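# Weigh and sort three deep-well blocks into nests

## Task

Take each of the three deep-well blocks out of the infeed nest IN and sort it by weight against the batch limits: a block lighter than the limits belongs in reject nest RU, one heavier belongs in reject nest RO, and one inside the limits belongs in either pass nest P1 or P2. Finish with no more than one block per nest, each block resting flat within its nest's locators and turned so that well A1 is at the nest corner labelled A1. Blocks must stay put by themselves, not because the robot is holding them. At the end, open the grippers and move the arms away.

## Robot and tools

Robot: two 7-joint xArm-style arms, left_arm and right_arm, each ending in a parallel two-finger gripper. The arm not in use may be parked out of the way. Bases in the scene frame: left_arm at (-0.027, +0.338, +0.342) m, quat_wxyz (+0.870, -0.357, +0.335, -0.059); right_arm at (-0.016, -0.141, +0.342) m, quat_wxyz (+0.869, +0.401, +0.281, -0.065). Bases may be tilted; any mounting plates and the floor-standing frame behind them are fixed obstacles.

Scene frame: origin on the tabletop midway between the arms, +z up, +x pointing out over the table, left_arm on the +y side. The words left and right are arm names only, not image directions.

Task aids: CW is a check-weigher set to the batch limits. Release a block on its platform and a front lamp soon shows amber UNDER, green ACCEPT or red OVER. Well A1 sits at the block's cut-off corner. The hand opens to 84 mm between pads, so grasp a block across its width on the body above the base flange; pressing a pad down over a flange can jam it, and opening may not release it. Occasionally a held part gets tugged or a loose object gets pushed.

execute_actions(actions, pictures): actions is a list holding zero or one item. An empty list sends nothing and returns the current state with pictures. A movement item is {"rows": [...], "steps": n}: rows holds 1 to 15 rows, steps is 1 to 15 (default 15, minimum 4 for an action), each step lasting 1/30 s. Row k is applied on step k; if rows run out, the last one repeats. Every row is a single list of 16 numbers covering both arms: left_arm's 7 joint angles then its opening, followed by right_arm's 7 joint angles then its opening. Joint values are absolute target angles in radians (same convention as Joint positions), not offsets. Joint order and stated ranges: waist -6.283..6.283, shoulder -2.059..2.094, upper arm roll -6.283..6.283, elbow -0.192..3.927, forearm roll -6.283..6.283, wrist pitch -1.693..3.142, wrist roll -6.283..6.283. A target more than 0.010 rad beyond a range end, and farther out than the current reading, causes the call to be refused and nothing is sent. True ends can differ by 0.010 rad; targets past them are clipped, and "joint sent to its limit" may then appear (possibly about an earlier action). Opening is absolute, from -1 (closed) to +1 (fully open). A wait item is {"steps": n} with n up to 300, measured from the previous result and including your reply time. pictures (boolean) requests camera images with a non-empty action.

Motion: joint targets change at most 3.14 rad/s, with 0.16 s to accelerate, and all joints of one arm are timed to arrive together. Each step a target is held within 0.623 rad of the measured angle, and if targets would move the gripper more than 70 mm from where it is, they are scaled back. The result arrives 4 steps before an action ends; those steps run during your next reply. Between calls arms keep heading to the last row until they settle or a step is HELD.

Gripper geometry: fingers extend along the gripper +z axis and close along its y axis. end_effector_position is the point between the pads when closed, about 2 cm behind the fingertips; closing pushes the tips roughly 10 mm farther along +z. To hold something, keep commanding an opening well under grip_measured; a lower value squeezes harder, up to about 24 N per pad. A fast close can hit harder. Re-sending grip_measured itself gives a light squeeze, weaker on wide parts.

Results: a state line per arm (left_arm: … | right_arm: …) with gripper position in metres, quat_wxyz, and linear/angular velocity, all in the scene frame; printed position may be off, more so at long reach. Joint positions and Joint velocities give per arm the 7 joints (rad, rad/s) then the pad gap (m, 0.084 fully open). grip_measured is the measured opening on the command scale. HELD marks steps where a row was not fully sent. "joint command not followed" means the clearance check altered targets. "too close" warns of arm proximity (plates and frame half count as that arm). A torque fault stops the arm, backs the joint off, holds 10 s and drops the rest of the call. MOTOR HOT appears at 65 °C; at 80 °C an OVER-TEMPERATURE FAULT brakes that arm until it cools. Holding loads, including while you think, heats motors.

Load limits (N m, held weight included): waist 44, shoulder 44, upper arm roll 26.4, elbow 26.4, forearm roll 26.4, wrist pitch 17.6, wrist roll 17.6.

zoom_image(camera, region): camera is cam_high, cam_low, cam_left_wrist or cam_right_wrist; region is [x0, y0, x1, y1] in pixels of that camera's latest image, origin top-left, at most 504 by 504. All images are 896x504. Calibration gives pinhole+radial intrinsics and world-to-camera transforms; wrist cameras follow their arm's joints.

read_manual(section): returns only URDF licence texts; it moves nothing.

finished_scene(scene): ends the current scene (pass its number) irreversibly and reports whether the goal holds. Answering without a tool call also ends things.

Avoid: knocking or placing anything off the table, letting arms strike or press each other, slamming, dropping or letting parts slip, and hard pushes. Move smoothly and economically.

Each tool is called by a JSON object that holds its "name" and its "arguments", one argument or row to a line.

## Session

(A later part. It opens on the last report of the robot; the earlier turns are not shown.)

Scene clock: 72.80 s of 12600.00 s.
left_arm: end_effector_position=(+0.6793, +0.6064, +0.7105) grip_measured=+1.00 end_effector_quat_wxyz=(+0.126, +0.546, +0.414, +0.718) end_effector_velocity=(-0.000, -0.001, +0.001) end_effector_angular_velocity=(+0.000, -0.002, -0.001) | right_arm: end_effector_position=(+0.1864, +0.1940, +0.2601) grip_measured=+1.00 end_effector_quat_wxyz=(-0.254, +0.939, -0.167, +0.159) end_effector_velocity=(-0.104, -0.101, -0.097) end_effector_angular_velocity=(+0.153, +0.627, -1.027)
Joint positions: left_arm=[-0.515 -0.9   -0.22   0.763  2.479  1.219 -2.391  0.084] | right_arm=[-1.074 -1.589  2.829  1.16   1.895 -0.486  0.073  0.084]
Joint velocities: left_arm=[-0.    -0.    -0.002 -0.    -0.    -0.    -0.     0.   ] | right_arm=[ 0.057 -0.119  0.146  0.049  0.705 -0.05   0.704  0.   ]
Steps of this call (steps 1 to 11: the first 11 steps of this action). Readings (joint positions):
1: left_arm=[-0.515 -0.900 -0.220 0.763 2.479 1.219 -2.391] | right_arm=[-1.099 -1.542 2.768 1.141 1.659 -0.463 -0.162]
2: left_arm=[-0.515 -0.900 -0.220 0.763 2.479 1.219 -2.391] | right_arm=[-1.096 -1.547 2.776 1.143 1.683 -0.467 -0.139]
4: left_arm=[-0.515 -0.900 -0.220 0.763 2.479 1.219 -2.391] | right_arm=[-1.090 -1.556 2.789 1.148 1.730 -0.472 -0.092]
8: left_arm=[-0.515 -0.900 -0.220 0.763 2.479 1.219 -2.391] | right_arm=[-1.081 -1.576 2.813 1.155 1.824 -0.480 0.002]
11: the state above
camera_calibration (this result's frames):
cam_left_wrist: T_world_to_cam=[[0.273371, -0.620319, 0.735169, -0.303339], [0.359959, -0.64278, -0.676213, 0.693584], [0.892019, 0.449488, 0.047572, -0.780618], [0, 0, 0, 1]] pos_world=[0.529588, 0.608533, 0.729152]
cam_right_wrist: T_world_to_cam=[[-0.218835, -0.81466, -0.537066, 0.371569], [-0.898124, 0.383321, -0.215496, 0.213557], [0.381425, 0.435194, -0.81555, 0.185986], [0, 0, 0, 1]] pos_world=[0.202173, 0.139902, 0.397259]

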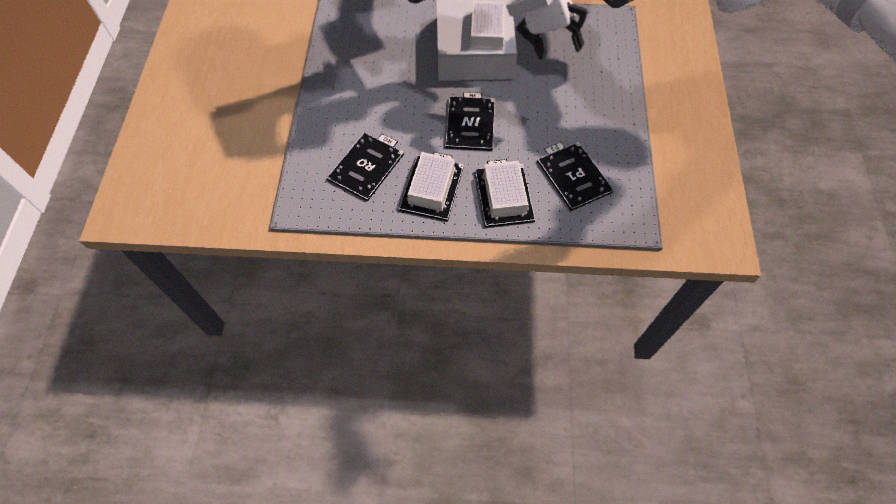

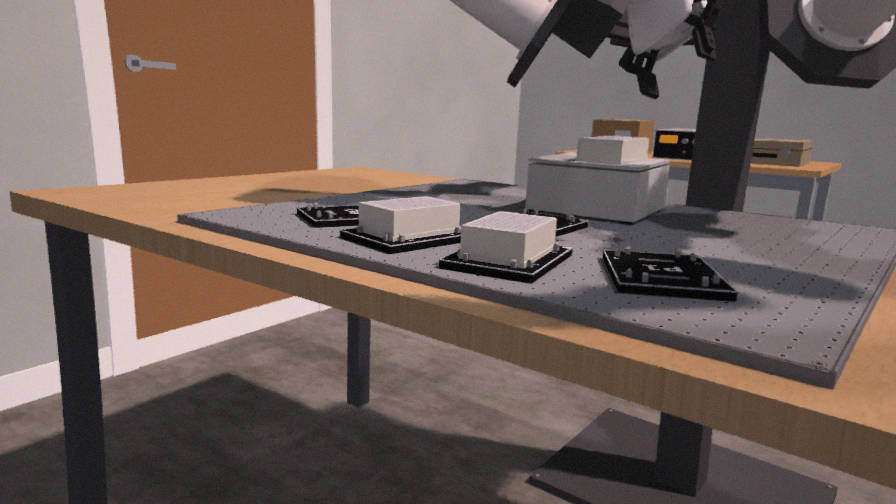

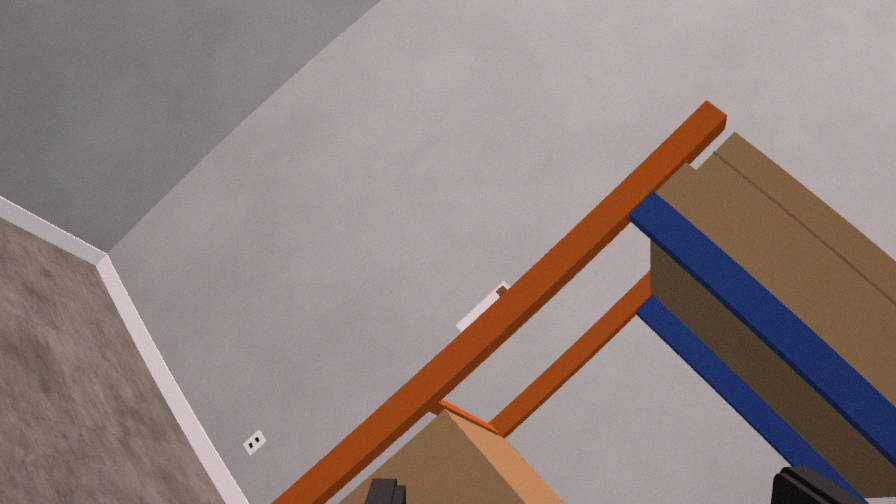

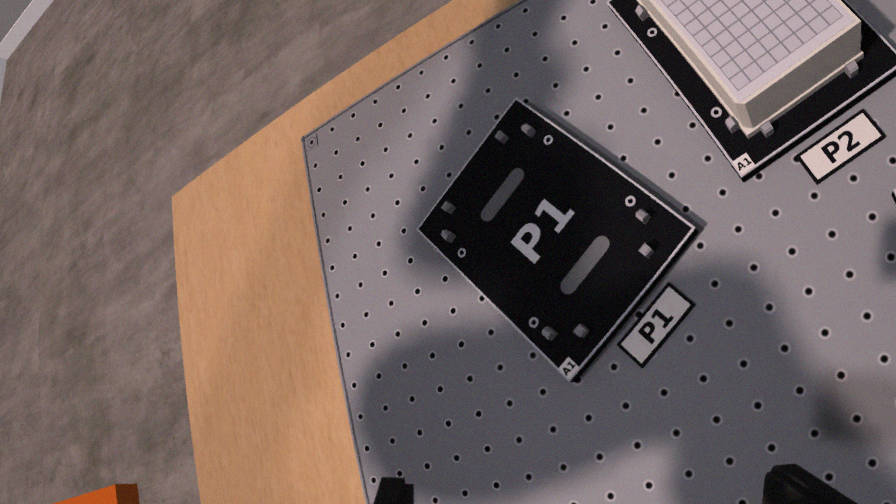

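Slowed down now; retarget high to avoid swiping the block.

{"name": "execute_actions", "arguments": {
  "actions": [
    {"rows":[[-0.515,-0.9,-0.22,0.763,2.479,1.219,-2.391,1,-1.01,-1.59,2.9465,1.178,3.1416,-0.595,1.8776,1]],"steps":15}
  ]
}}

{"name": "execute_actions", "arguments": {
  "actions": [
    {"steps":75}
  ]
}}

Scene clock: 73.30 s of 12600.00 s.
left_arm: end_effector_position=(+0.6793, +0.6064, +0.7105) grip_measured=+1.00 end_effector_quat_wxyz=(+0.126, +0.546, +0.414, +0.718) end_effector_velocity=(+0.001, -0.001, -0.000) end_effector_angular_velocity=(+0.000, +0.001, -0.002) | right_arm: end_effector_position=(+0.1400, +0.1412, +0.2317) grip_measured=+1.00 end_effector_quat_wxyz=(-0.213, +0.858, -0.459, +0.082) end_effector_velocity=(-0.093, -0.108, -0.036) end_effector_angular_velocity=(+0.142, +0.525, -1.170)
Joint positions: left_arm=[-0.515 -0.9   -0.22   0.763  2.479  1.219 -2.391  0.084] | right_arm=[-1.047 -1.605  2.884  1.172  2.248 -0.525  0.426  0.084]
Joint velocities: left_arm=[-0.     0.002  0.001  0.001 -0.    -0.001  0.     0.   ] | right_arm=[ 0.047  0.018  0.082  0.006  0.705 -0.088  0.702  0.   ]
Steps of this call (steps 1 to 4: the last 4 steps of your previous action; steps 5 to 15: the first 11 steps of this action). Readings (joint positions):
5: left_arm=[-0.515 -0.900 -0.220 0.763 2.479 1.219 -2.391] | right_arm=[-1.066 -1.607 2.851 1.168 2.012 -0.493 0.191]
6: left_arm=[-0.515 -0.900 -0.220 0.763 2.479 1.219 -2.391] | right_arm=[-1.064 -1.610 2.855 1.168 2.036 -0.495 0.214]
8: left_arm=[-0.515 -0.900 -0.220 0.763 2.479 1.219 -2.391] | right_arm=[-1.060 -1.611 2.862 1.169 2.083 -0.501 0.261]
12: left_arm=[-0.515 -0.900 -0.220 0.763 2.479 1.219 -2.391] | right_arm=[-1.052 -1.607 2.875 1.171 2.177 -0.516 0.356]
15: the state above

Scene clock: 75.80 s of 12600.00 s.
left_arm: end_effector_position=(+0.6793, +0.6064, +0.7105) grip_measured=+1.00 end_effector_quat_wxyz=(+0.126, +0.546, +0.414, +0.718) end_effector_velocity=(-0.000, -0.000, +0.000) end_effector_angular_velocity=(+0.000, -0.000, -0.001) | right_arm: end_effector_position=(-0.0168, +0.0316, +0.2068) grip_measured=+1.00 end_effector_quat_wxyz=(-0.001, -0.000, +1.000, +0.002) end_effector_velocity=(-0.001, -0.000, +0.000) end_effector_angular_velocity=(-0.000, +0.001, +0.001)
Joint positions: left_arm=[-0.515 -0.9   -0.22   0.763  2.479  1.219 -2.391  0.084] | right_arm=[-1.01  -1.59   2.946  1.178  3.142 -0.595  1.878  0.084]
Joint velocities: left_arm=[ 0.    -0.001 -0.    -0.001 -0.    -0.002 -0.     0.   ] | right_arm=[-0.     0.     0.001  0.     0.    -0.    -0.     0.   ]
Kept back: nothing.
Steps of this call (steps 1 to 4: the last 4 steps of your previous action; steps 5 to 75: the robot went on to your last target). Readings (joint positions):
1: left_arm=[-0.515 -0.900 -0.220 0.763 2.479 1.219 -2.391] | right_arm=[-1.046 -1.604 2.886 1.172 2.271 -0.528 0.450]
2: left_arm=[-0.515 -0.900 -0.220 0.763 2.479 1.219 -2.391] | right_arm=[-1.044 -1.604 2.889 1.173 2.295 -0.531 0.473]
4: left_arm=[-0.515 -0.900 -0.220 0.763 2.479 1.219 -2.391] | right_arm=[-1.041 -1.603 2.894 1.173 2.342 -0.536 0.521]
8: left_arm=[-0.515 -0.900 -0.220 0.763 2.479 1.219 -2.391] | right_arm=[-1.036 -1.601 2.902 1.174 2.436 -0.545 0.615]
75: the state above

{"name": "execute_actions", "arguments": {
  "actions": [
    {"rows":[[-0.515,-0.9,-0.22,0.763,2.479,1.219,-2.391,1,-1.029,-1.684,2.944,1.198,3.1416,-0.524,1.8776,1]],"steps":15}
  ]
}}

{"name": "execute_actions", "arguments": {
  "actions": [
    {"rows":[[-0.515,-0.9,-0.22,0.763,2.479,1.219,-2.391,1,-1.031,-1.694,2.9437,1.2008,3.1416,-0.5165,1.8776,1],[-0.515,-0.9,-0.22,0.763,2.479,1.219,-2.391,1,-1.031,-1.694,2.9437,1.2008,3.1416,-0.5165,1.8776,1],[-0.515,-0.9,-0.22,0.763,2.479,1.219,-2.391,1,-1.031,-1.694,2.9437,1.2008,3.1416,-0.5165,1.8776,1],[-0.515,-0.9,-0.22,0.763,2.479,1.219,-2.391,1,-1.033,-1.704,2.9435,1.2035,3.1416,-0.509,1.8776,1],[-0.515,-0.9,-0.22,0.763,2.479,1.219,-2.391,1,-1.033,-1.704,2.9435,1.2035,3.1416,-0.509,1.8776,1],[-0.515,-0.9,-0.22,0.763,2.479,1.219,-2.391,1,-1.033,-1.704,2.9435,1.2035,3.1416,-0.509,1.8776,1],[-0.515,-0.9,-0.22,0.763,2.479,1.219,-2.391,1,-1.0355,-1.716,2.9432,1.207,3.1416,-0.5,1.8776,1]],"steps":15}
  ],
  "pictures": true
}}

Scene clock: 76.50 s of 12600.00 s.
left_arm: end_effector_position=(+0.6793, +0.6064, +0.7105) grip_measured=+1.00 end_effector_quat_wxyz=(+0.126, +0.546, +0.414, +0.718) end_effector_velocity=(+0.000, -0.001, -0.001) end_effector_angular_velocity=(+0.001, +0.001, -0.002) | right_arm: end_effector_position=(-0.0163, +0.0320, +0.1683) grip_measured=+1.00 end_effector_quat_wxyz=(-0.000, +0.000, +1.000, +0.000) end_effector_velocity=(-0.004, +0.016, +0.012) end_effector_angular_velocity=(+0.041, +0.011, +0.000)
Joint positions: left_arm=[-0.515 -0.9   -0.22   0.763  2.479  1.219 -2.391  0.084] | right_arm=[-1.029 -1.683  2.944  1.199  3.142 -0.524  1.878  0.084]
Joint velocities: left_arm=[ 0.     0.002  0.    -0.     0.    -0.001  0.     0.   ] | right_arm=[ 0.006  0.024 -0.002  0.017 -0.     0.002 -0.001  0.   ]
Steps of this call (steps 1 to 10: the robot went on to your last target; steps 11 to 21: the first 11 steps of this action). Readings (joint positions):
11: left_arm=[-0.515 -0.900 -0.220 0.763 2.479 1.219 -2.391] | right_arm=[-1.010 -1.591 2.946 1.178 3.142 -0.594 1.878]
12: left_arm=[-0.515 -0.900 -0.220 0.763 2.479 1.219 -2.391] | right_arm=[-1.012 -1.598 2.946 1.181 3.142 -0.587 1.878]
14: left_arm=[-0.515 -0.900 -0.220 0.763 2.479 1.219 -2.391] | right_arm=[-1.021 -1.647 2.945 1.195 3.142 -0.548 1.878]
18: left_arm=[-0.515 -0.900 -0.220 0.763 2.479 1.219 -2.391] | right_arm=[-1.030 -1.688 2.944 1.194 3.142 -0.525 1.878]
21: the state above

Scene clock: 77.00 s of 12600.00 s.
left_arm: end_effector_position=(+0.6793, +0.6064, +0.7105) grip_measured=+1.00 end_effector_quat_wxyz=(+0.126, +0.546, +0.414, +0.718) end_effector_velocity=(-0.000, -0.001, -0.001) end_effector_angular_velocity=(+0.001, +0.001, -0.001) | right_arm: end_effector_position=(-0.0161, +0.0311, +0.1549) grip_measured=+1.00 end_effector_quat_wxyz=(+0.000, +0.000, +1.000, -0.001) end_effector_velocity=(+0.000, -0.003, -0.011) end_effector_angular_velocity=(-0.006, -0.000, -0.001)
Joint positions: left_arm=[-0.515 -0.9   -0.22   0.763  2.479  1.219 -2.391  0.084] | right_arm=[-1.035 -1.716  2.943  1.206  3.142 -0.501  1.878  0.084]
Joint velocities: left_arm=[-0.    -0.001  0.    -0.002  0.    -0.     0.     0.   ] | right_arm=[-0.006 -0.026 -0.     0.003  0.002  0.017  0.     0.   ]
Steps of this call (steps 1 to 4: the last 4 steps of your previous action; steps 5 to 15: the first 11 steps of this action). Readings (joint positions):
5: left_arm=[-0.515 -0.900 -0.220 0.763 2.479 1.219 -2.391] | right_arm=[-1.029 -1.684 2.944 1.198 3.142 -0.524 1.878]
6: left_arm=[-0.515 -0.900 -0.220 0.763 2.479 1.219 -2.391] | right_arm=[-1.029 -1.686 2.944 1.200 3.142 -0.521 1.878]
8: left_arm=[-0.515 -0.900 -0.220 0.763 2.479 1.219 -2.391] | right_arm=[-1.031 -1.693 2.944 1.201 3.142 -0.517 1.878]
12: left_arm=[-0.515 -0.900 -0.220 0.763 2.479 1.219 -2.391] | right_arm=[-1.034 -1.707 2.943 1.204 3.142 -0.506 1.878]
15: the state above
camera_calibration (this result's frames):
cam_left_wrist: T_world_to_cam=[[0.273371, -0.620319, 0.735169, -0.303339], [0.359959, -0.642779, -0.676213, 0.693584], [0.892019, 0.449488, 0.047572, -0.780618], [0, 0, 0, 1]] pos_world=[0.529588, 0.608533, 0.729152]
cam_right_wrist: T_world_to_cam=[[-0.0106189, 0.999849, -0.0137908, 0.00388839], [0.999927, 0.0106973, 0.0056218, 0.0793996], [0.00576847, -0.0137301, -0.999889, 0.284744], [0, 0, 0, 1]] pos_world=[-0.0809951, -0.000827611, 0.28432]

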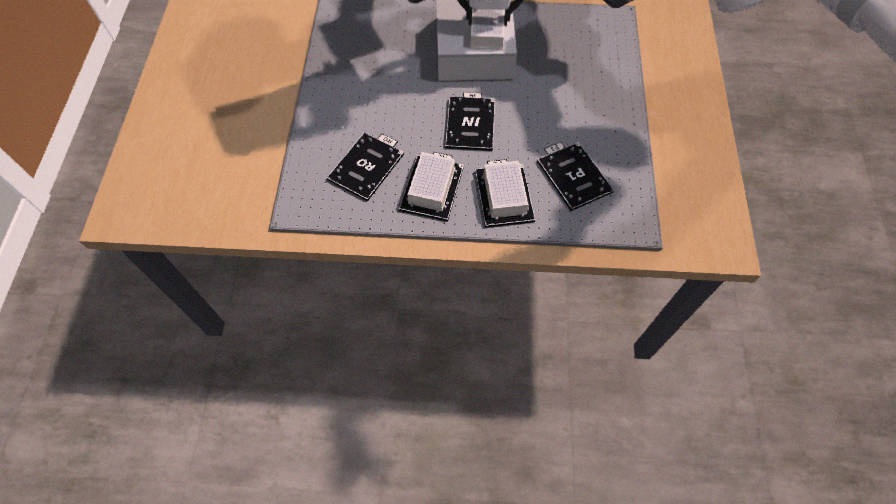

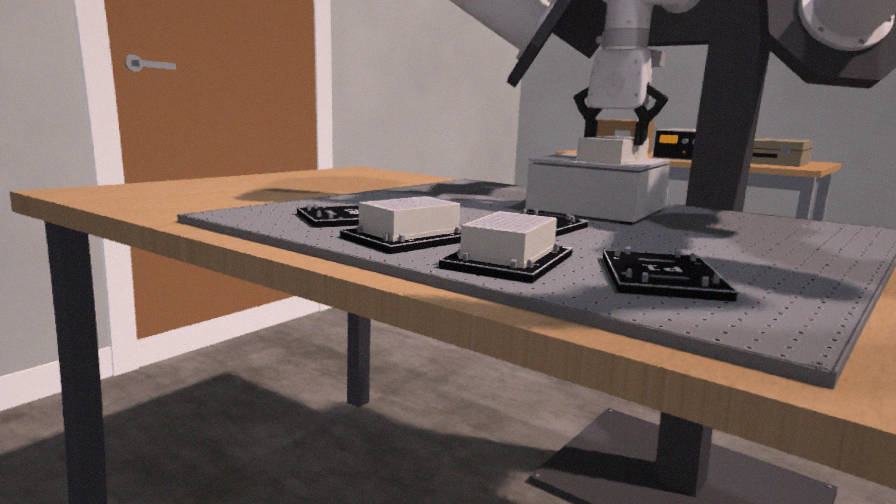

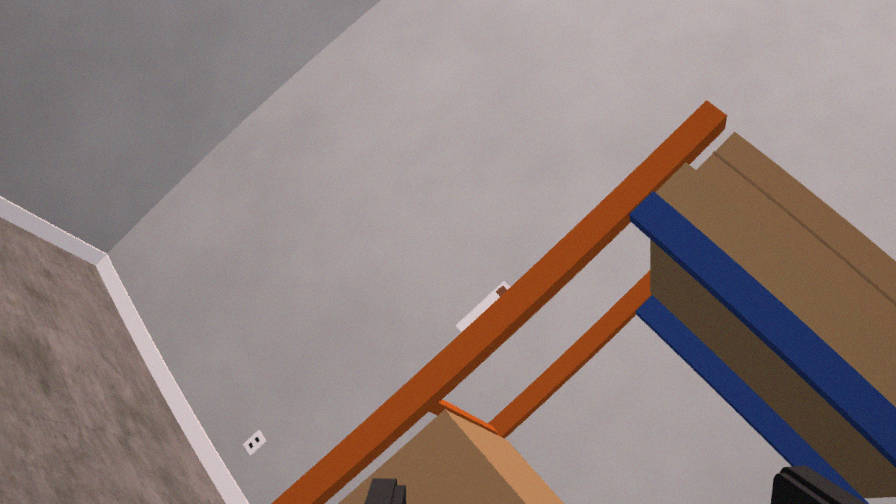

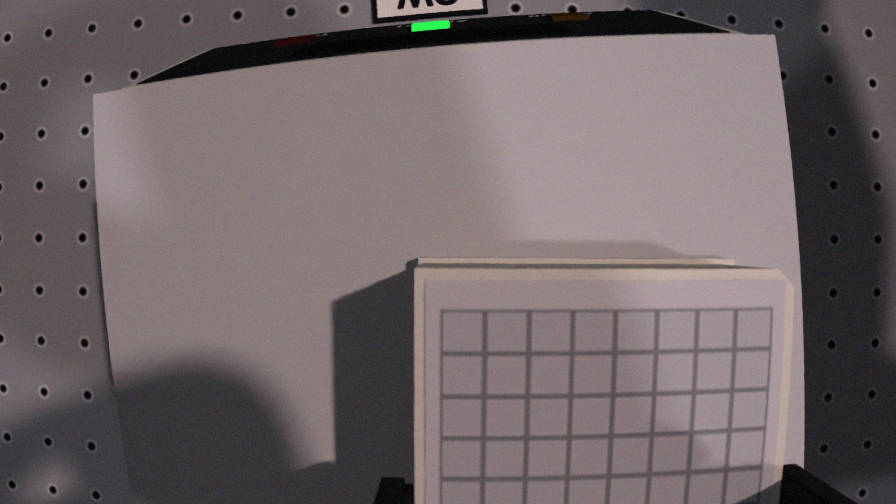

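{"name": "execute_actions", "arguments": {
  "actions": [
    {"rows":[[-0.515,-0.9,-0.22,0.763,2.479,1.219,-2.391,1,-1.0379,-1.728,2.9429,1.2103,3.1416,-0.491,1.8776,1],[-0.515,-0.9,-0.22,0.763,2.479,1.219,-2.391,1,-1.0379,-1.728,2.9429,1.2103,3.1416,-0.491,1.8776,1],[-0.515,-0.9,-0.22,0.763,2.479,1.219,-2.391,1,-1.0403,-1.74,2.9426,1.2137,3.1416,-0.482,1.8776,1],[-0.515,-0.9,-0.22,0.763,2.479,1.219,-2.391,1,-1.0403,-1.74,2.9426,1.2137,3.1416,-0.482,1.8776,1],[-0.515,-0.9,-0.22,0.763,2.479,1.219,-2.391,1,-1.0428,-1.752,2.9423,1.217,3.1416,-0.473,1.8776,1],[-0.515,-0.9,-0.22,0.763,2.479,1.219,-2.391,1,-1.0428,-1.752,2.9423,1.217,3.1416,-0.473,1.8776,1],[-0.515,-0.9,-0.22,0.763,2.479,1.219,-2.391,1,-1.0452,-1.764,2.942,1.2204,3.1416,-0.464,1.8776,1]],"steps":12}
  ]
}}

{"name": "execute_actions", "arguments": {
  "actions": [
    {"rows":[[-0.515,-0.9,-0.22,0.763,2.479,1.219,-2.391,1,-1.0452,-1.764,2.942,1.2204,3.1416,-0.464,1.8776,-1]],"steps":12}
  ]
}}

{"name": "execute_actions", "arguments": {
  "actions": [
    {"rows":[[-0.515,-0.9,-0.22,0.763,2.479,1.219,-2.391,1,-1.0178,-1.6291,2.9456,1.1849,3.1416,-0.5658,1.8776,-1]],"steps":12}
  ]
}}

{"name": "execute_actions", "arguments": {
  "actions": [
    {"rows":[[-0.515,-0.9,-0.22,0.763,2.479,1.219,-2.391,1,-1.25,-1.385,2.44,1.067,3.1416,-0.573,1.276,-1]],"steps":15}
  ]
}}

{"name": "execute_actions", "arguments": {
  "actions": [
    {"steps":12}
  ]
}}

{"name": "execute_actions", "arguments": {
  "actions": [
    {"rows":[[-0.515,-0.9,-0.22,0.763,2.479,1.219,-2.391,1,-1.25,-1.385,2.44,1.067,0,0.573,-1.866,-1]],"steps":15}
  ]
}}

{"name": "execute_actions", "arguments": {
  "actions": [
    {"steps":42}
  ],
  "pictures": true
}}

Scene clock: 78.03 s of 12600.00 s.
left_arm: end_effector_position=(+0.6793, +0.6064, +0.7105) grip_measured=+1.00 end_effector_quat_wxyz=(+0.126, +0.546, +0.414, +0.718) end_effector_velocity=(-0.000, -0.000, +0.001) end_effector_angular_velocity=(-0.000, -0.001, -0.001) | right_arm: end_effector_position=(-0.0163, +0.0312, +0.1393) grip_measured=+1.00 end_effector_quat_wxyz=(-0.000, +0.000, +1.000, -0.000) end_effector_velocity=(-0.001, -0.000, -0.074) end_effector_angular_velocity=(+0.005, +0.005, +0.002)
Joint positions: left_arm=[-0.515 -0.9   -0.22   0.763  2.479  1.219 -2.391  0.084] | right_arm=[-1.043 -1.754  2.942  1.217  3.142 -0.472  1.878  0.084]
Joint velocities: left_arm=[-0.    -0.001 -0.001  0.    -0.    -0.001 -0.     0.   ] | right_arm=[-0.039 -0.183 -0.004  0.058 -0.     0.135 -0.    -0.   ]
Steps of this call (steps 1 to 4: the last 4 steps of your previous action; steps 5 to 15: the robot went on to your last target; steps 16 to 23: nothing new was sent; steps 24 to 31: the first 8 steps of this action). Readings (joint positions):
24: left_arm=[-0.515 -0.900 -0.220 0.763 2.479 1.219 -2.391] | right_arm=[-1.036 -1.717 2.943 1.207 3.142 -0.499 1.878]
25: left_arm=[-0.515 -0.900 -0.220 0.763 2.479 1.219 -2.391] | right_arm=[-1.036 -1.719 2.943 1.209 3.142 -0.497 1.878]
27: left_arm=[-0.515 -0.900 -0.220 0.763 2.479 1.219 -2.391] | right_arm=[-1.038 -1.729 2.943 1.211 3.142 -0.489 1.878]
31: the state above

Scene clock: 78.43 s of 12600.00 s.
left_arm: end_effector_position=(+0.6793, +0.6064, +0.7105) grip_measured=+1.00 end_effector_quat_wxyz=(+0.126, +0.546, +0.414, +0.718) end_effector_velocity=(-0.000, +0.001, +0.000) end_effector_angular_velocity=(-0.001, -0.000, +0.002) | right_arm: end_effector_position=(-0.0163, +0.0312, +0.1353) grip_measured=+0.96 end_effector_quat_wxyz=(-0.000, +0.000, +1.000, +0.000) end_effector_velocity=(+0.000, +0.000, -0.000) end_effector_angular_velocity=(+0.000, +0.001, -0.001)
Joint positions: left_arm=[-0.515 -0.9   -0.22   0.763  2.479  1.219 -2.391  0.084] | right_arm=[-1.045 -1.764  2.942  1.22   3.142 -0.464  1.878  0.083]
Joint velocities: left_arm=[-0.    -0.001  0.001  0.001  0.    -0.    -0.     0.   ] | right_arm=[-0.002  0.    -0.001  0.    -0.001  0.     0.     0.   ]
Steps of this call (steps 1 to 4: the last 4 steps of your previous action; steps 5 to 12: the first 8 steps of this action). Readings (joint positions):
5: left_arm=[-0.515 -0.900 -0.220 0.763 2.479 1.219 -2.391] | right_arm=[-1.045 -1.764 2.942 1.220 3.142 -0.464 1.878]
6: left_arm=[-0.515 -0.900 -0.220 0.763 2.479 1.219 -2.391] | right_arm=[-1.045 -1.764 2.942 1.220 3.142 -0.464 1.878]
8: left_arm=[-0.515 -0.900 -0.220 0.763 2.479 1.219 -2.391] | right_arm=[-1.045 -1.764 2.942 1.220 3.142 -0.464 1.878]
12: the state above

Scene clock: 78.83 s of 12600.00 s.
left_arm: end_effector_position=(+0.6793, +0.6064, +0.7105) grip_measured=+1.00 end_effector_quat_wxyz=(+0.126, +0.546, +0.414, +0.718) end_effector_velocity=(+0.000, +0.000, -0.001) end_effector_angular_velocity=(-0.000, +0.001, +0.001) | right_arm: end_effector_position=(-0.0179, +0.0366, +0.1938) grip_measured=+0.96 end_effector_quat_wxyz=(-0.002, +0.000, +1.000, +0.007) end_effector_velocity=(+0.013, -0.048, -0.012) end_effector_angular_velocity=(-0.119, -0.035, +0.005)
Joint positions: left_arm=[-0.515 -0.9   -0.22   0.763  2.479  1.219 -2.391  0.084] | right_arm=[-1.017 -1.623  2.945  1.192  3.142 -0.564  1.878  0.083]
Joint velocities: left_arm=[0.    0.    0.001 0.    0.    0.    0.    0.   ] | right_arm=[-0.001 -0.005  0.005 -0.073 -0.001 -0.045  0.    -0.   ]
Steps of this call (steps 1 to 4: the last 4 steps of your previous action; steps 5 to 12: the first 8 steps of this action). Readings (joint positions):
5: left_arm=[-0.515 -0.900 -0.220 0.763 2.479 1.219 -2.391] | right_arm=[-1.045 -1.763 2.942 1.220 3.142 -0.465 1.878]
6: left_arm=[-0.515 -0.900 -0.220 0.763 2.479 1.219 -2.391] | right_arm=[-1.044 -1.756 2.942 1.216 3.142 -0.472 1.878]
8: left_arm=[-0.515 -0.900 -0.220 0.763 2.479 1.219 -2.391] | right_arm=[-1.032 -1.698 2.944 1.196 3.142 -0.519 1.878]
12: the state above

Scene clock: 79.33 s of 12600.00 s.
left_arm: end_effector_position=(+0.6793, +0.6064, +0.7105) grip_measured=+1.00 end_effector_quat_wxyz=(+0.126, +0.546, +0.414, +0.718) end_effector_velocity=(+0.000, -0.001, +0.000) end_effector_angular_velocity=(+0.000, -0.000, -0.003) | right_arm: end_effector_position=(+0.1341, +0.0360, +0.2145) grip_measured=+0.96 end_effector_quat_wxyz=(+0.006, -0.002, +1.000, +0.008) end_effector_velocity=(+0.504, -0.117, +0.041) end_effector_angular_velocity=(-0.057, +0.013, -0.058)
Joint positions: left_arm=[-0.515 -0.9   -0.22   0.763  2.479  1.219 -2.391  0.084] | right_arm=[-1.171 -1.47   2.614  1.109  3.141 -0.57   1.485  0.083]
Joint velocities: left_arm=[ 0.    -0.001  0.    -0.     0.    -0.003  0.     0.   ] | right_arm=[-0.515  0.553 -1.138 -0.261 -0.003 -0.018 -1.331 -0.   ]
Steps of this call (steps 1 to 4: the last 4 steps of your previous action; steps 5 to 15: the first 11 steps of this action). Readings (joint positions):
5: left_arm=[-0.515 -0.900 -0.220 0.763 2.479 1.219 -2.391] | right_arm=[-1.019 -1.631 2.945 1.183 3.142 -0.566 1.876]
6: left_arm=[-0.515 -0.900 -0.220 0.763 2.479 1.219 -2.391] | right_arm=[-1.022 -1.627 2.940 1.181 3.142 -0.565 1.865]
8: left_arm=[-0.515 -0.900 -0.220 0.763 2.479 1.219 -2.391] | right_arm=[-1.048 -1.601 2.890 1.168 3.143 -0.566 1.795]
12: left_arm=[-0.515 -0.900 -0.220 0.763 2.479 1.219 -2.391] | right_arm=[-1.120 -1.525 2.726 1.135 3.141 -0.568 1.618]
15: the state above

Scene clock: 79.73 s of 12600.00 s.
left_arm: end_effector_position=(+0.6793, +0.6064, +0.7105) grip_measured=+1.00 end_effector_quat_wxyz=(+0.126, +0.546, +0.414, +0.718) end_effector_velocity=(+0.000, -0.001, -0.000) end_effector_angular_velocity=(+0.000, +0.000, -0.002) | right_arm: end_effector_position=(+0.2045, +0.0076, +0.2167) grip_measured=+0.96 end_effector_quat_wxyz=(+0.000, -0.000, +1.000, -0.001) end_effector_velocity=(+0.011, -0.003, -0.000) end_effector_angular_velocity=(-0.001, -0.008, -0.018)
Joint positions: left_arm=[-0.515 -0.9   -0.22   0.763  2.479  1.219 -2.391  0.084] | right_arm=[-1.248 -1.386  2.445  1.067  3.142 -0.573  1.277  0.083]
Joint velocities: left_arm=[-0.     0.     0.    -0.     0.    -0.001  0.     0.   ] | right_arm=[-0.006  0.004 -0.024  0.001 -0.004  0.    -0.004 -0.   ]
Kept back: nothing.
Steps of this call (steps 1 to 4: the last 4 steps of your previous action; steps 5 to 12: the robot went on to your last target). Readings (joint positions):
1: left_arm=[-0.515 -0.900 -0.220 0.763 2.479 1.219 -2.391] | right_arm=[-1.188 -1.451 2.576 1.100 3.141 -0.571 1.440]
2: left_arm=[-0.515 -0.900 -0.220 0.763 2.479 1.219 -2.391] | right_arm=[-1.205 -1.433 2.538 1.091 3.141 -0.571 1.396]
4: left_arm=[-0.515 -0.900 -0.220 0.763 2.479 1.219 -2.391] | right_arm=[-1.236 -1.401 2.471 1.075 3.141 -0.573 1.320]
8: left_arm=[-0.515 -0.900 -0.220 0.763 2.479 1.219 -2.391] | right_arm=[-1.251 -1.386 2.440 1.066 3.141 -0.573 1.279]
12: the state above

Scene clock: 80.10 s of 12600.00 s.
left_arm: end_effector_position=(+0.6793, +0.6064, +0.7105) grip_measured=+1.00 end_effector_quat_wxyz=(+0.126, +0.546, +0.414, +0.718) end_effector_velocity=(+0.000, -0.000, +0.000) end_effector_angular_velocity=(+0.000, -0.000, -0.000) | right_arm: end_effector_position=(+0.2916, +0.1351, +0.2189) grip_measured=+0.96 end_effector_quat_wxyz=(+0.202, -0.485, +0.834, +0.171) end_effector_velocity=(+0.063, +0.532, +0.134) end_effector_angular_velocity=(+1.229, -1.686, +3.939)
Joint positions: left_arm=[-0.515 -0.9   -0.22   0.763  2.479  1.219 -2.391  0.084] | right_arm=[-1.25  -1.386  2.441  1.067  2.611 -0.042  0.745  0.083]
Joint velocities: left_arm=[-0.     0.001  0.     0.001  0.     0.    -0.     0.   ] | right_arm=[-0.003  0.003 -0.008  0.003 -2.002  1.992 -1.994  0.   ]
Steps of this call (steps 1 to 11: the first 11 steps of this action). Readings (joint positions):
1: left_arm=[-0.515 -0.900 -0.220 0.763 2.479 1.219 -2.391] | right_arm=[-1.248 -1.386 2.444 1.067 3.141 -0.572 1.275]
2: left_arm=[-0.515 -0.900 -0.220 0.763 2.479 1.219 -2.391] | right_arm=[-1.249 -1.386 2.444 1.067 3.131 -0.561 1.264]
4: left_arm=[-0.515 -0.900 -0.220 0.763 2.479 1.219 -2.391] | right_arm=[-1.248 -1.386 2.445 1.066 3.059 -0.488 1.190]
8: left_arm=[-0.515 -0.900 -0.220 0.763 2.479 1.219 -2.391] | right_arm=[-1.249 -1.386 2.441 1.067 2.806 -0.237 0.940]
11: the state above

Scene clock: 81.50 s of 12600.00 s.
left_arm: end_effector_position=(+0.6793, +0.6064, +0.7105) grip_measured=+1.00 end_effector_quat_wxyz=(+0.126, +0.546, +0.414, +0.718) end_effector_velocity=(+0.000, +0.000, -0.001) end_effector_angular_velocity=(-0.000, +0.001, +0.001) | right_arm: end_effector_position=(+0.2514, +0.1522, +0.2165) grip_measured=+0.96 end_effector_quat_wxyz=(+0.001, +0.002, +1.000, -0.001) end_effector_velocity=(-0.000, +0.000, +0.000) end_effector_angular_velocity=(-0.001, -0.001, +0.005)
Joint positions: left_arm=[-0.515 -0.9   -0.22   0.763  2.479  1.219 -2.391  0.084] | right_arm=[-1.25  -1.385  2.44   1.067  0.     0.573 -1.866  0.083]
Joint velocities: left_arm=[-0.     0.001  0.001  0.001  0.     0.001 -0.     0.   ] | right_arm=[ 0.     0.     0.001  0.    -0.003  0.001 -0.002  0.   ]
Kept back: nothing.
Steps of this call (steps 1 to 4: the last 4 steps of your previous action; steps 5 to 42: the robot went on to your last target). Readings (joint positions):
1: left_arm=[-0.515 -0.900 -0.220 0.763 2.479 1.219 -2.391] | right_arm=[-1.250 -1.386 2.440 1.067 2.543 0.025 0.678]
2: left_arm=[-0.515 -0.900 -0.220 0.763 2.479 1.219 -2.391] | right_arm=[-1.250 -1.386 2.440 1.067 2.474 0.093 0.609]
4: left_arm=[-0.515 -0.900 -0.220 0.763 2.479 1.219 -2.391] | right_arm=[-1.250 -1.385 2.440 1.067 2.322 0.225 0.456]
8: left_arm=[-0.515 -0.900 -0.220 0.763 2.479 1.219 -2.391] | right_arm=[-1.250 -1.385 2.441 1.068 1.931 0.442 0.065]
42: the state above
camera_calibration (this result's frames):
cam_left_wrist: T_world_to_cam=[[0.273371, -0.620319, 0.735169, -0.303339], [0.359959, -0.642779, -0.676213, 0.693584], [0.892019, 0.449488, 0.0475719, -0.780618], [0, 0, 0, 1]] pos_world=[0.529588, 0.608533, 0.729152]
cam_right_wrist: T_world_to_cam=[[-0.00704676, 0.999885, -0.0134346, -0.114417], [0.999952, 0.00713752, 0.00671986, -0.189431], [0.00681498, -0.0133866, -0.999887, 0.346178], [0, 0, 0, 1]] pos_world=[0.186256, 0.12039, 0.345875]

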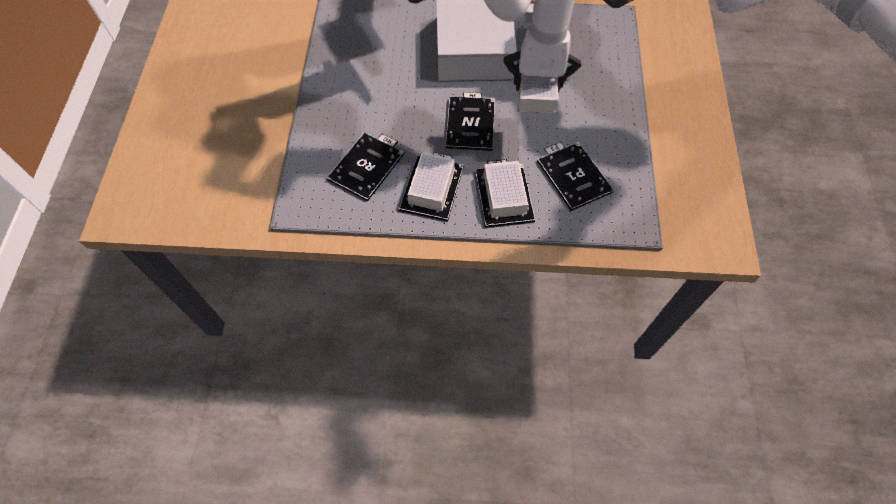

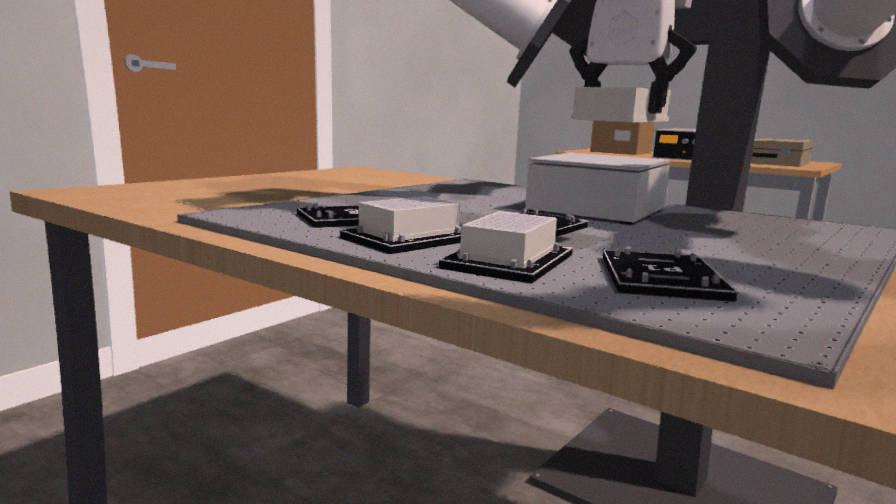

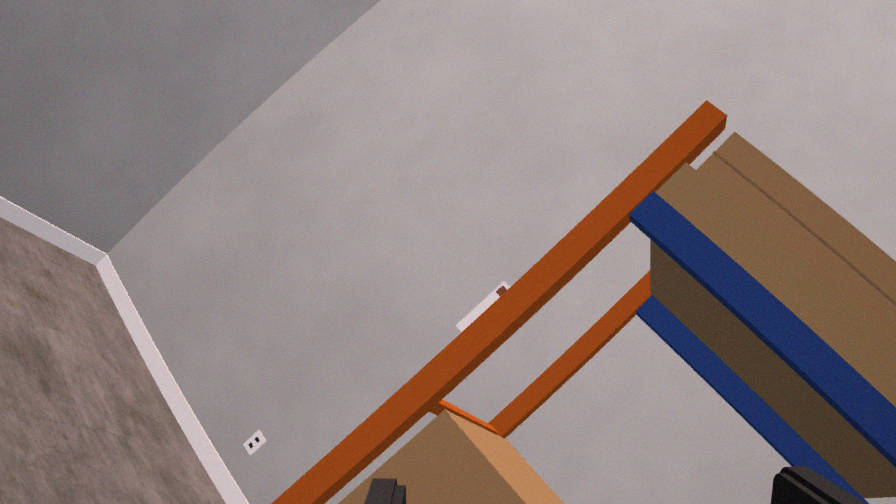

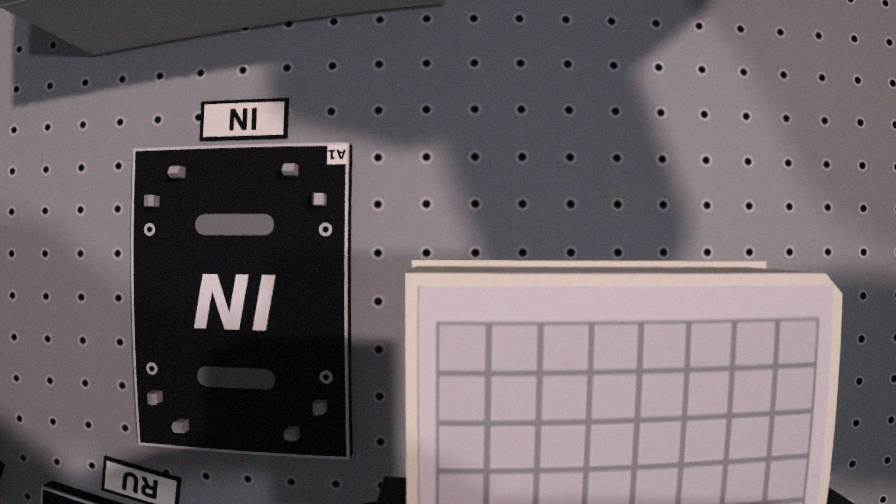

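{"name": "execute_actions", "arguments": {
  "actions": [
    {"rows":[[-0.515,-0.9,-0.22,0.763,2.479,1.219,-2.391,1,-1.7659,-1.8307,2.3445,1.925,0,0.7564,-2.528,-1]],"steps":15}
  ]
}}

{"name": "execute_actions", "arguments": {
  "actions": [
    {"steps":25}
  ],
  "pictures": true
}}

Scene clock: 81.97 s of 12600.00 s.
left_arm: end_effector_position=(+0.6793, +0.6064, +0.7105) grip_measured=+1.00 end_effector_quat_wxyz=(+0.126, +0.546, +0.414, +0.718) end_effector_velocity=(+0.000, -0.000, -0.001) end_effector_angular_velocity=(-0.000, +0.001, -0.000) | right_arm: end_effector_position=(+0.3324, +0.2150, +0.1309) grip_measured=+0.96 end_effector_quat_wxyz=(-0.009, -0.163, +0.986, -0.022) end_effector_velocity=(+0.254, +0.394, -0.144) end_effector_angular_velocity=(+0.386, -0.070, +1.289)
Joint positions: left_arm=[-0.515 -0.9   -0.22   0.763  2.479  1.219 -2.391  0.084] | right_arm=[-1.587 -1.676  2.377  1.58   0.     0.692 -2.293  0.083]
Joint velocities: left_arm=[-0.     0.001  0.001  0.    -0.    -0.     0.     0.   ] | right_arm=[-1.074 -0.929 -0.187  2.181  0.001  0.377 -1.435  0.   ]
Steps of this call (steps 1 to 3: the robot went on to your last target; steps 4 to 14: the first 11 steps of this action). Readings (joint positions):
4: left_arm=[-0.515 -0.900 -0.220 0.763 2.479 1.219 -2.391] | right_arm=[-1.251 -1.386 2.440 1.068 0.000 0.573 -1.867]
5: left_arm=[-0.515 -0.900 -0.220 0.763 2.479 1.219 -2.391] | right_arm=[-1.257 -1.391 2.440 1.078 0.000 0.577 -1.878]
7: left_arm=[-0.515 -0.900 -0.220 0.763 2.479 1.219 -2.391] | right_arm=[-1.311 -1.439 2.433 1.152 0.000 0.598 -1.951]
11: left_arm=[-0.515 -0.900 -0.220 0.763 2.479 1.219 -2.391] | right_arm=[-1.479 -1.583 2.395 1.376 0.000 0.655 -2.153]
14: the state above

Scene clock: 82.80 s of 12600.00 s.
left_arm: end_effector_position=(+0.6793, +0.6064, +0.7105) grip_measured=+1.00 end_effector_quat_wxyz=(+0.126, +0.546, +0.414, +0.718) end_effector_velocity=(-0.001, +0.001, +0.001) end_effector_angular_velocity=(-0.000, -0.002, +0.002) | right_arm: end_effector_position=(+0.3607, +0.2672, +0.1003) grip_measured=+0.96 end_effector_quat_wxyz=(-0.000, -0.271, +0.962, +0.000) end_effector_velocity=(-0.000, -0.001, -0.001) end_effector_angular_velocity=(-0.000, +0.002, -0.001)
Joint positions: left_arm=[-0.515 -0.9   -0.22   0.763  2.479  1.219 -2.391  0.084] | right_arm=[-1.766 -1.831  2.344  1.925  0.     0.756 -2.528  0.083]
Joint velocities: left_arm=[-0.    -0.002 -0.001 -0.     0.     0.001  0.     0.   ] | right_arm=[-0.002 -0.001 -0.     0.     0.001 -0.001 -0.001 -0.   ]
Kept back: nothing.
Steps of this call (steps 1 to 4: the last 4 steps of your previous action; steps 5 to 25: the robot went on to your last target). Readings (joint positions):
1: left_arm=[-0.515 -0.900 -0.220 0.763 2.479 1.219 -2.391] | right_arm=[-1.624 -1.707 2.370 1.654 0.000 0.705 -2.342]
2: left_arm=[-0.515 -0.900 -0.220 0.763 2.479 1.219 -2.391] | right_arm=[-1.661 -1.739 2.363 1.727 0.000 0.718 -2.391]
4: left_arm=[-0.515 -0.900 -0.220 0.763 2.479 1.219 -2.391] | right_arm=[-1.726 -1.795 2.351 1.850 0.000 0.741 -2.474]
8: left_arm=[-0.515 -0.900 -0.220 0.763 2.479 1.219 -2.391] | right_arm=[-1.766 -1.831 2.346 1.918 0.000 0.756 -2.525]
25: the state above
camera_calibration (this result's frames):
cam_left_wrist: T_world_to_cam=[[0.273371, -0.620319, 0.735169, -0.303339], [0.359959, -0.64278, -0.676213, 0.693584], [0.892019, 0.449488, 0.0475718, -0.780618], [0, 0, 0, 1]] pos_world=[0.529588, 0.608533, 0.729152]
cam_right_wrist: T_world_to_cam=[[-0.531942, 0.846706, -0.0112452, -0.000191848], [0.846717, 0.532018, 0.00517695, -0.383559], [0.010366, -0.00676766, -0.999923, 0.227683], [0, 0, 0, 1]] pos_world=[0.322304, 0.205764, 0.229649]

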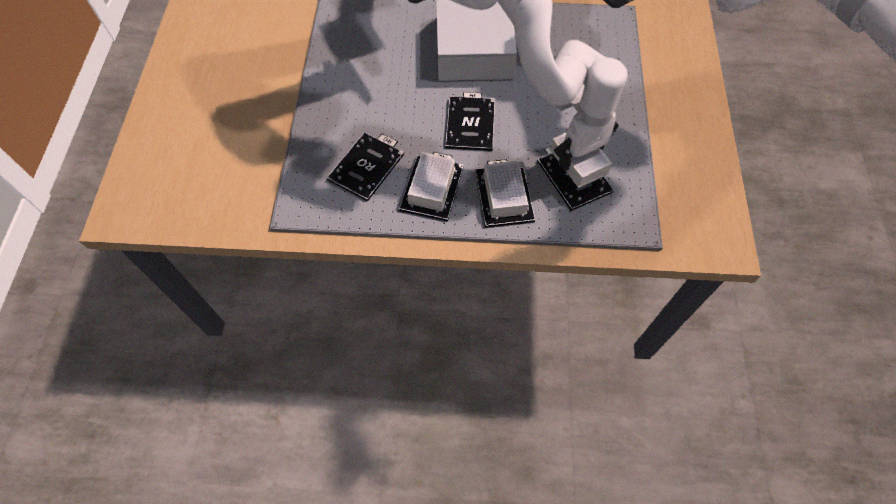

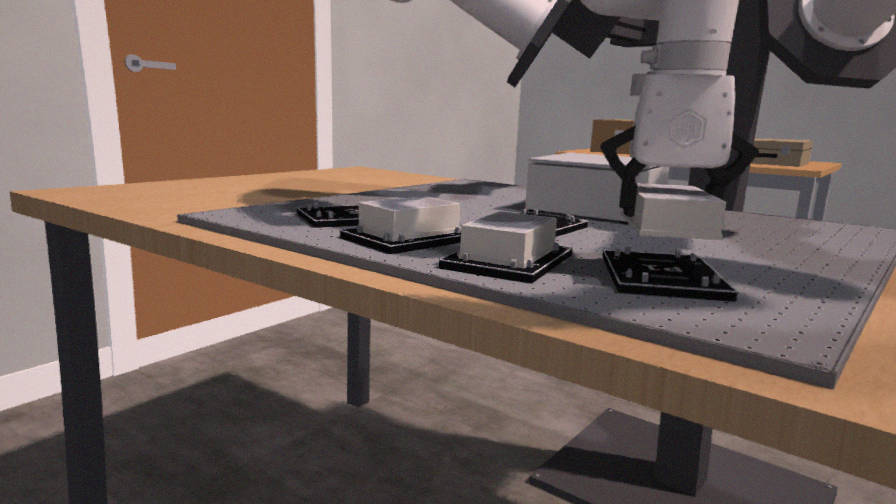

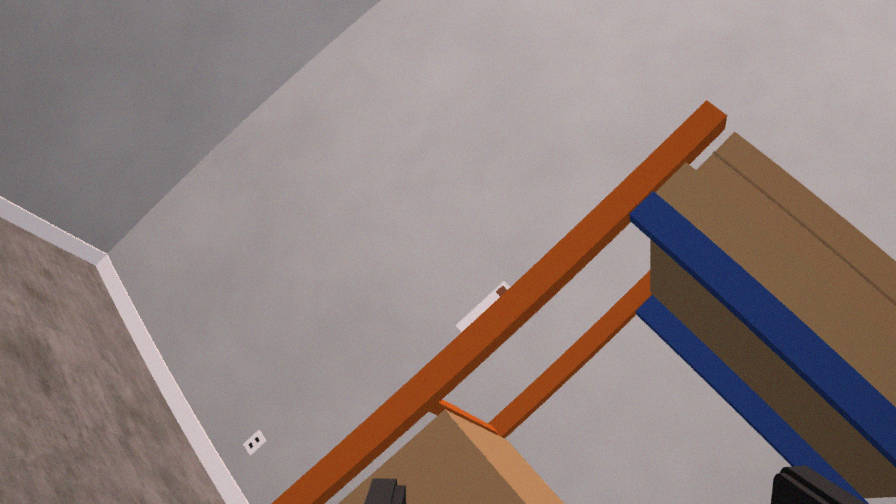

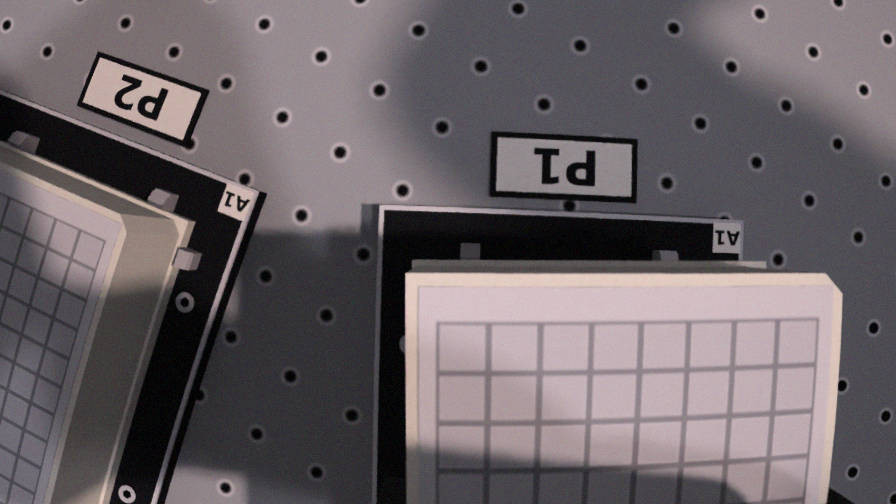

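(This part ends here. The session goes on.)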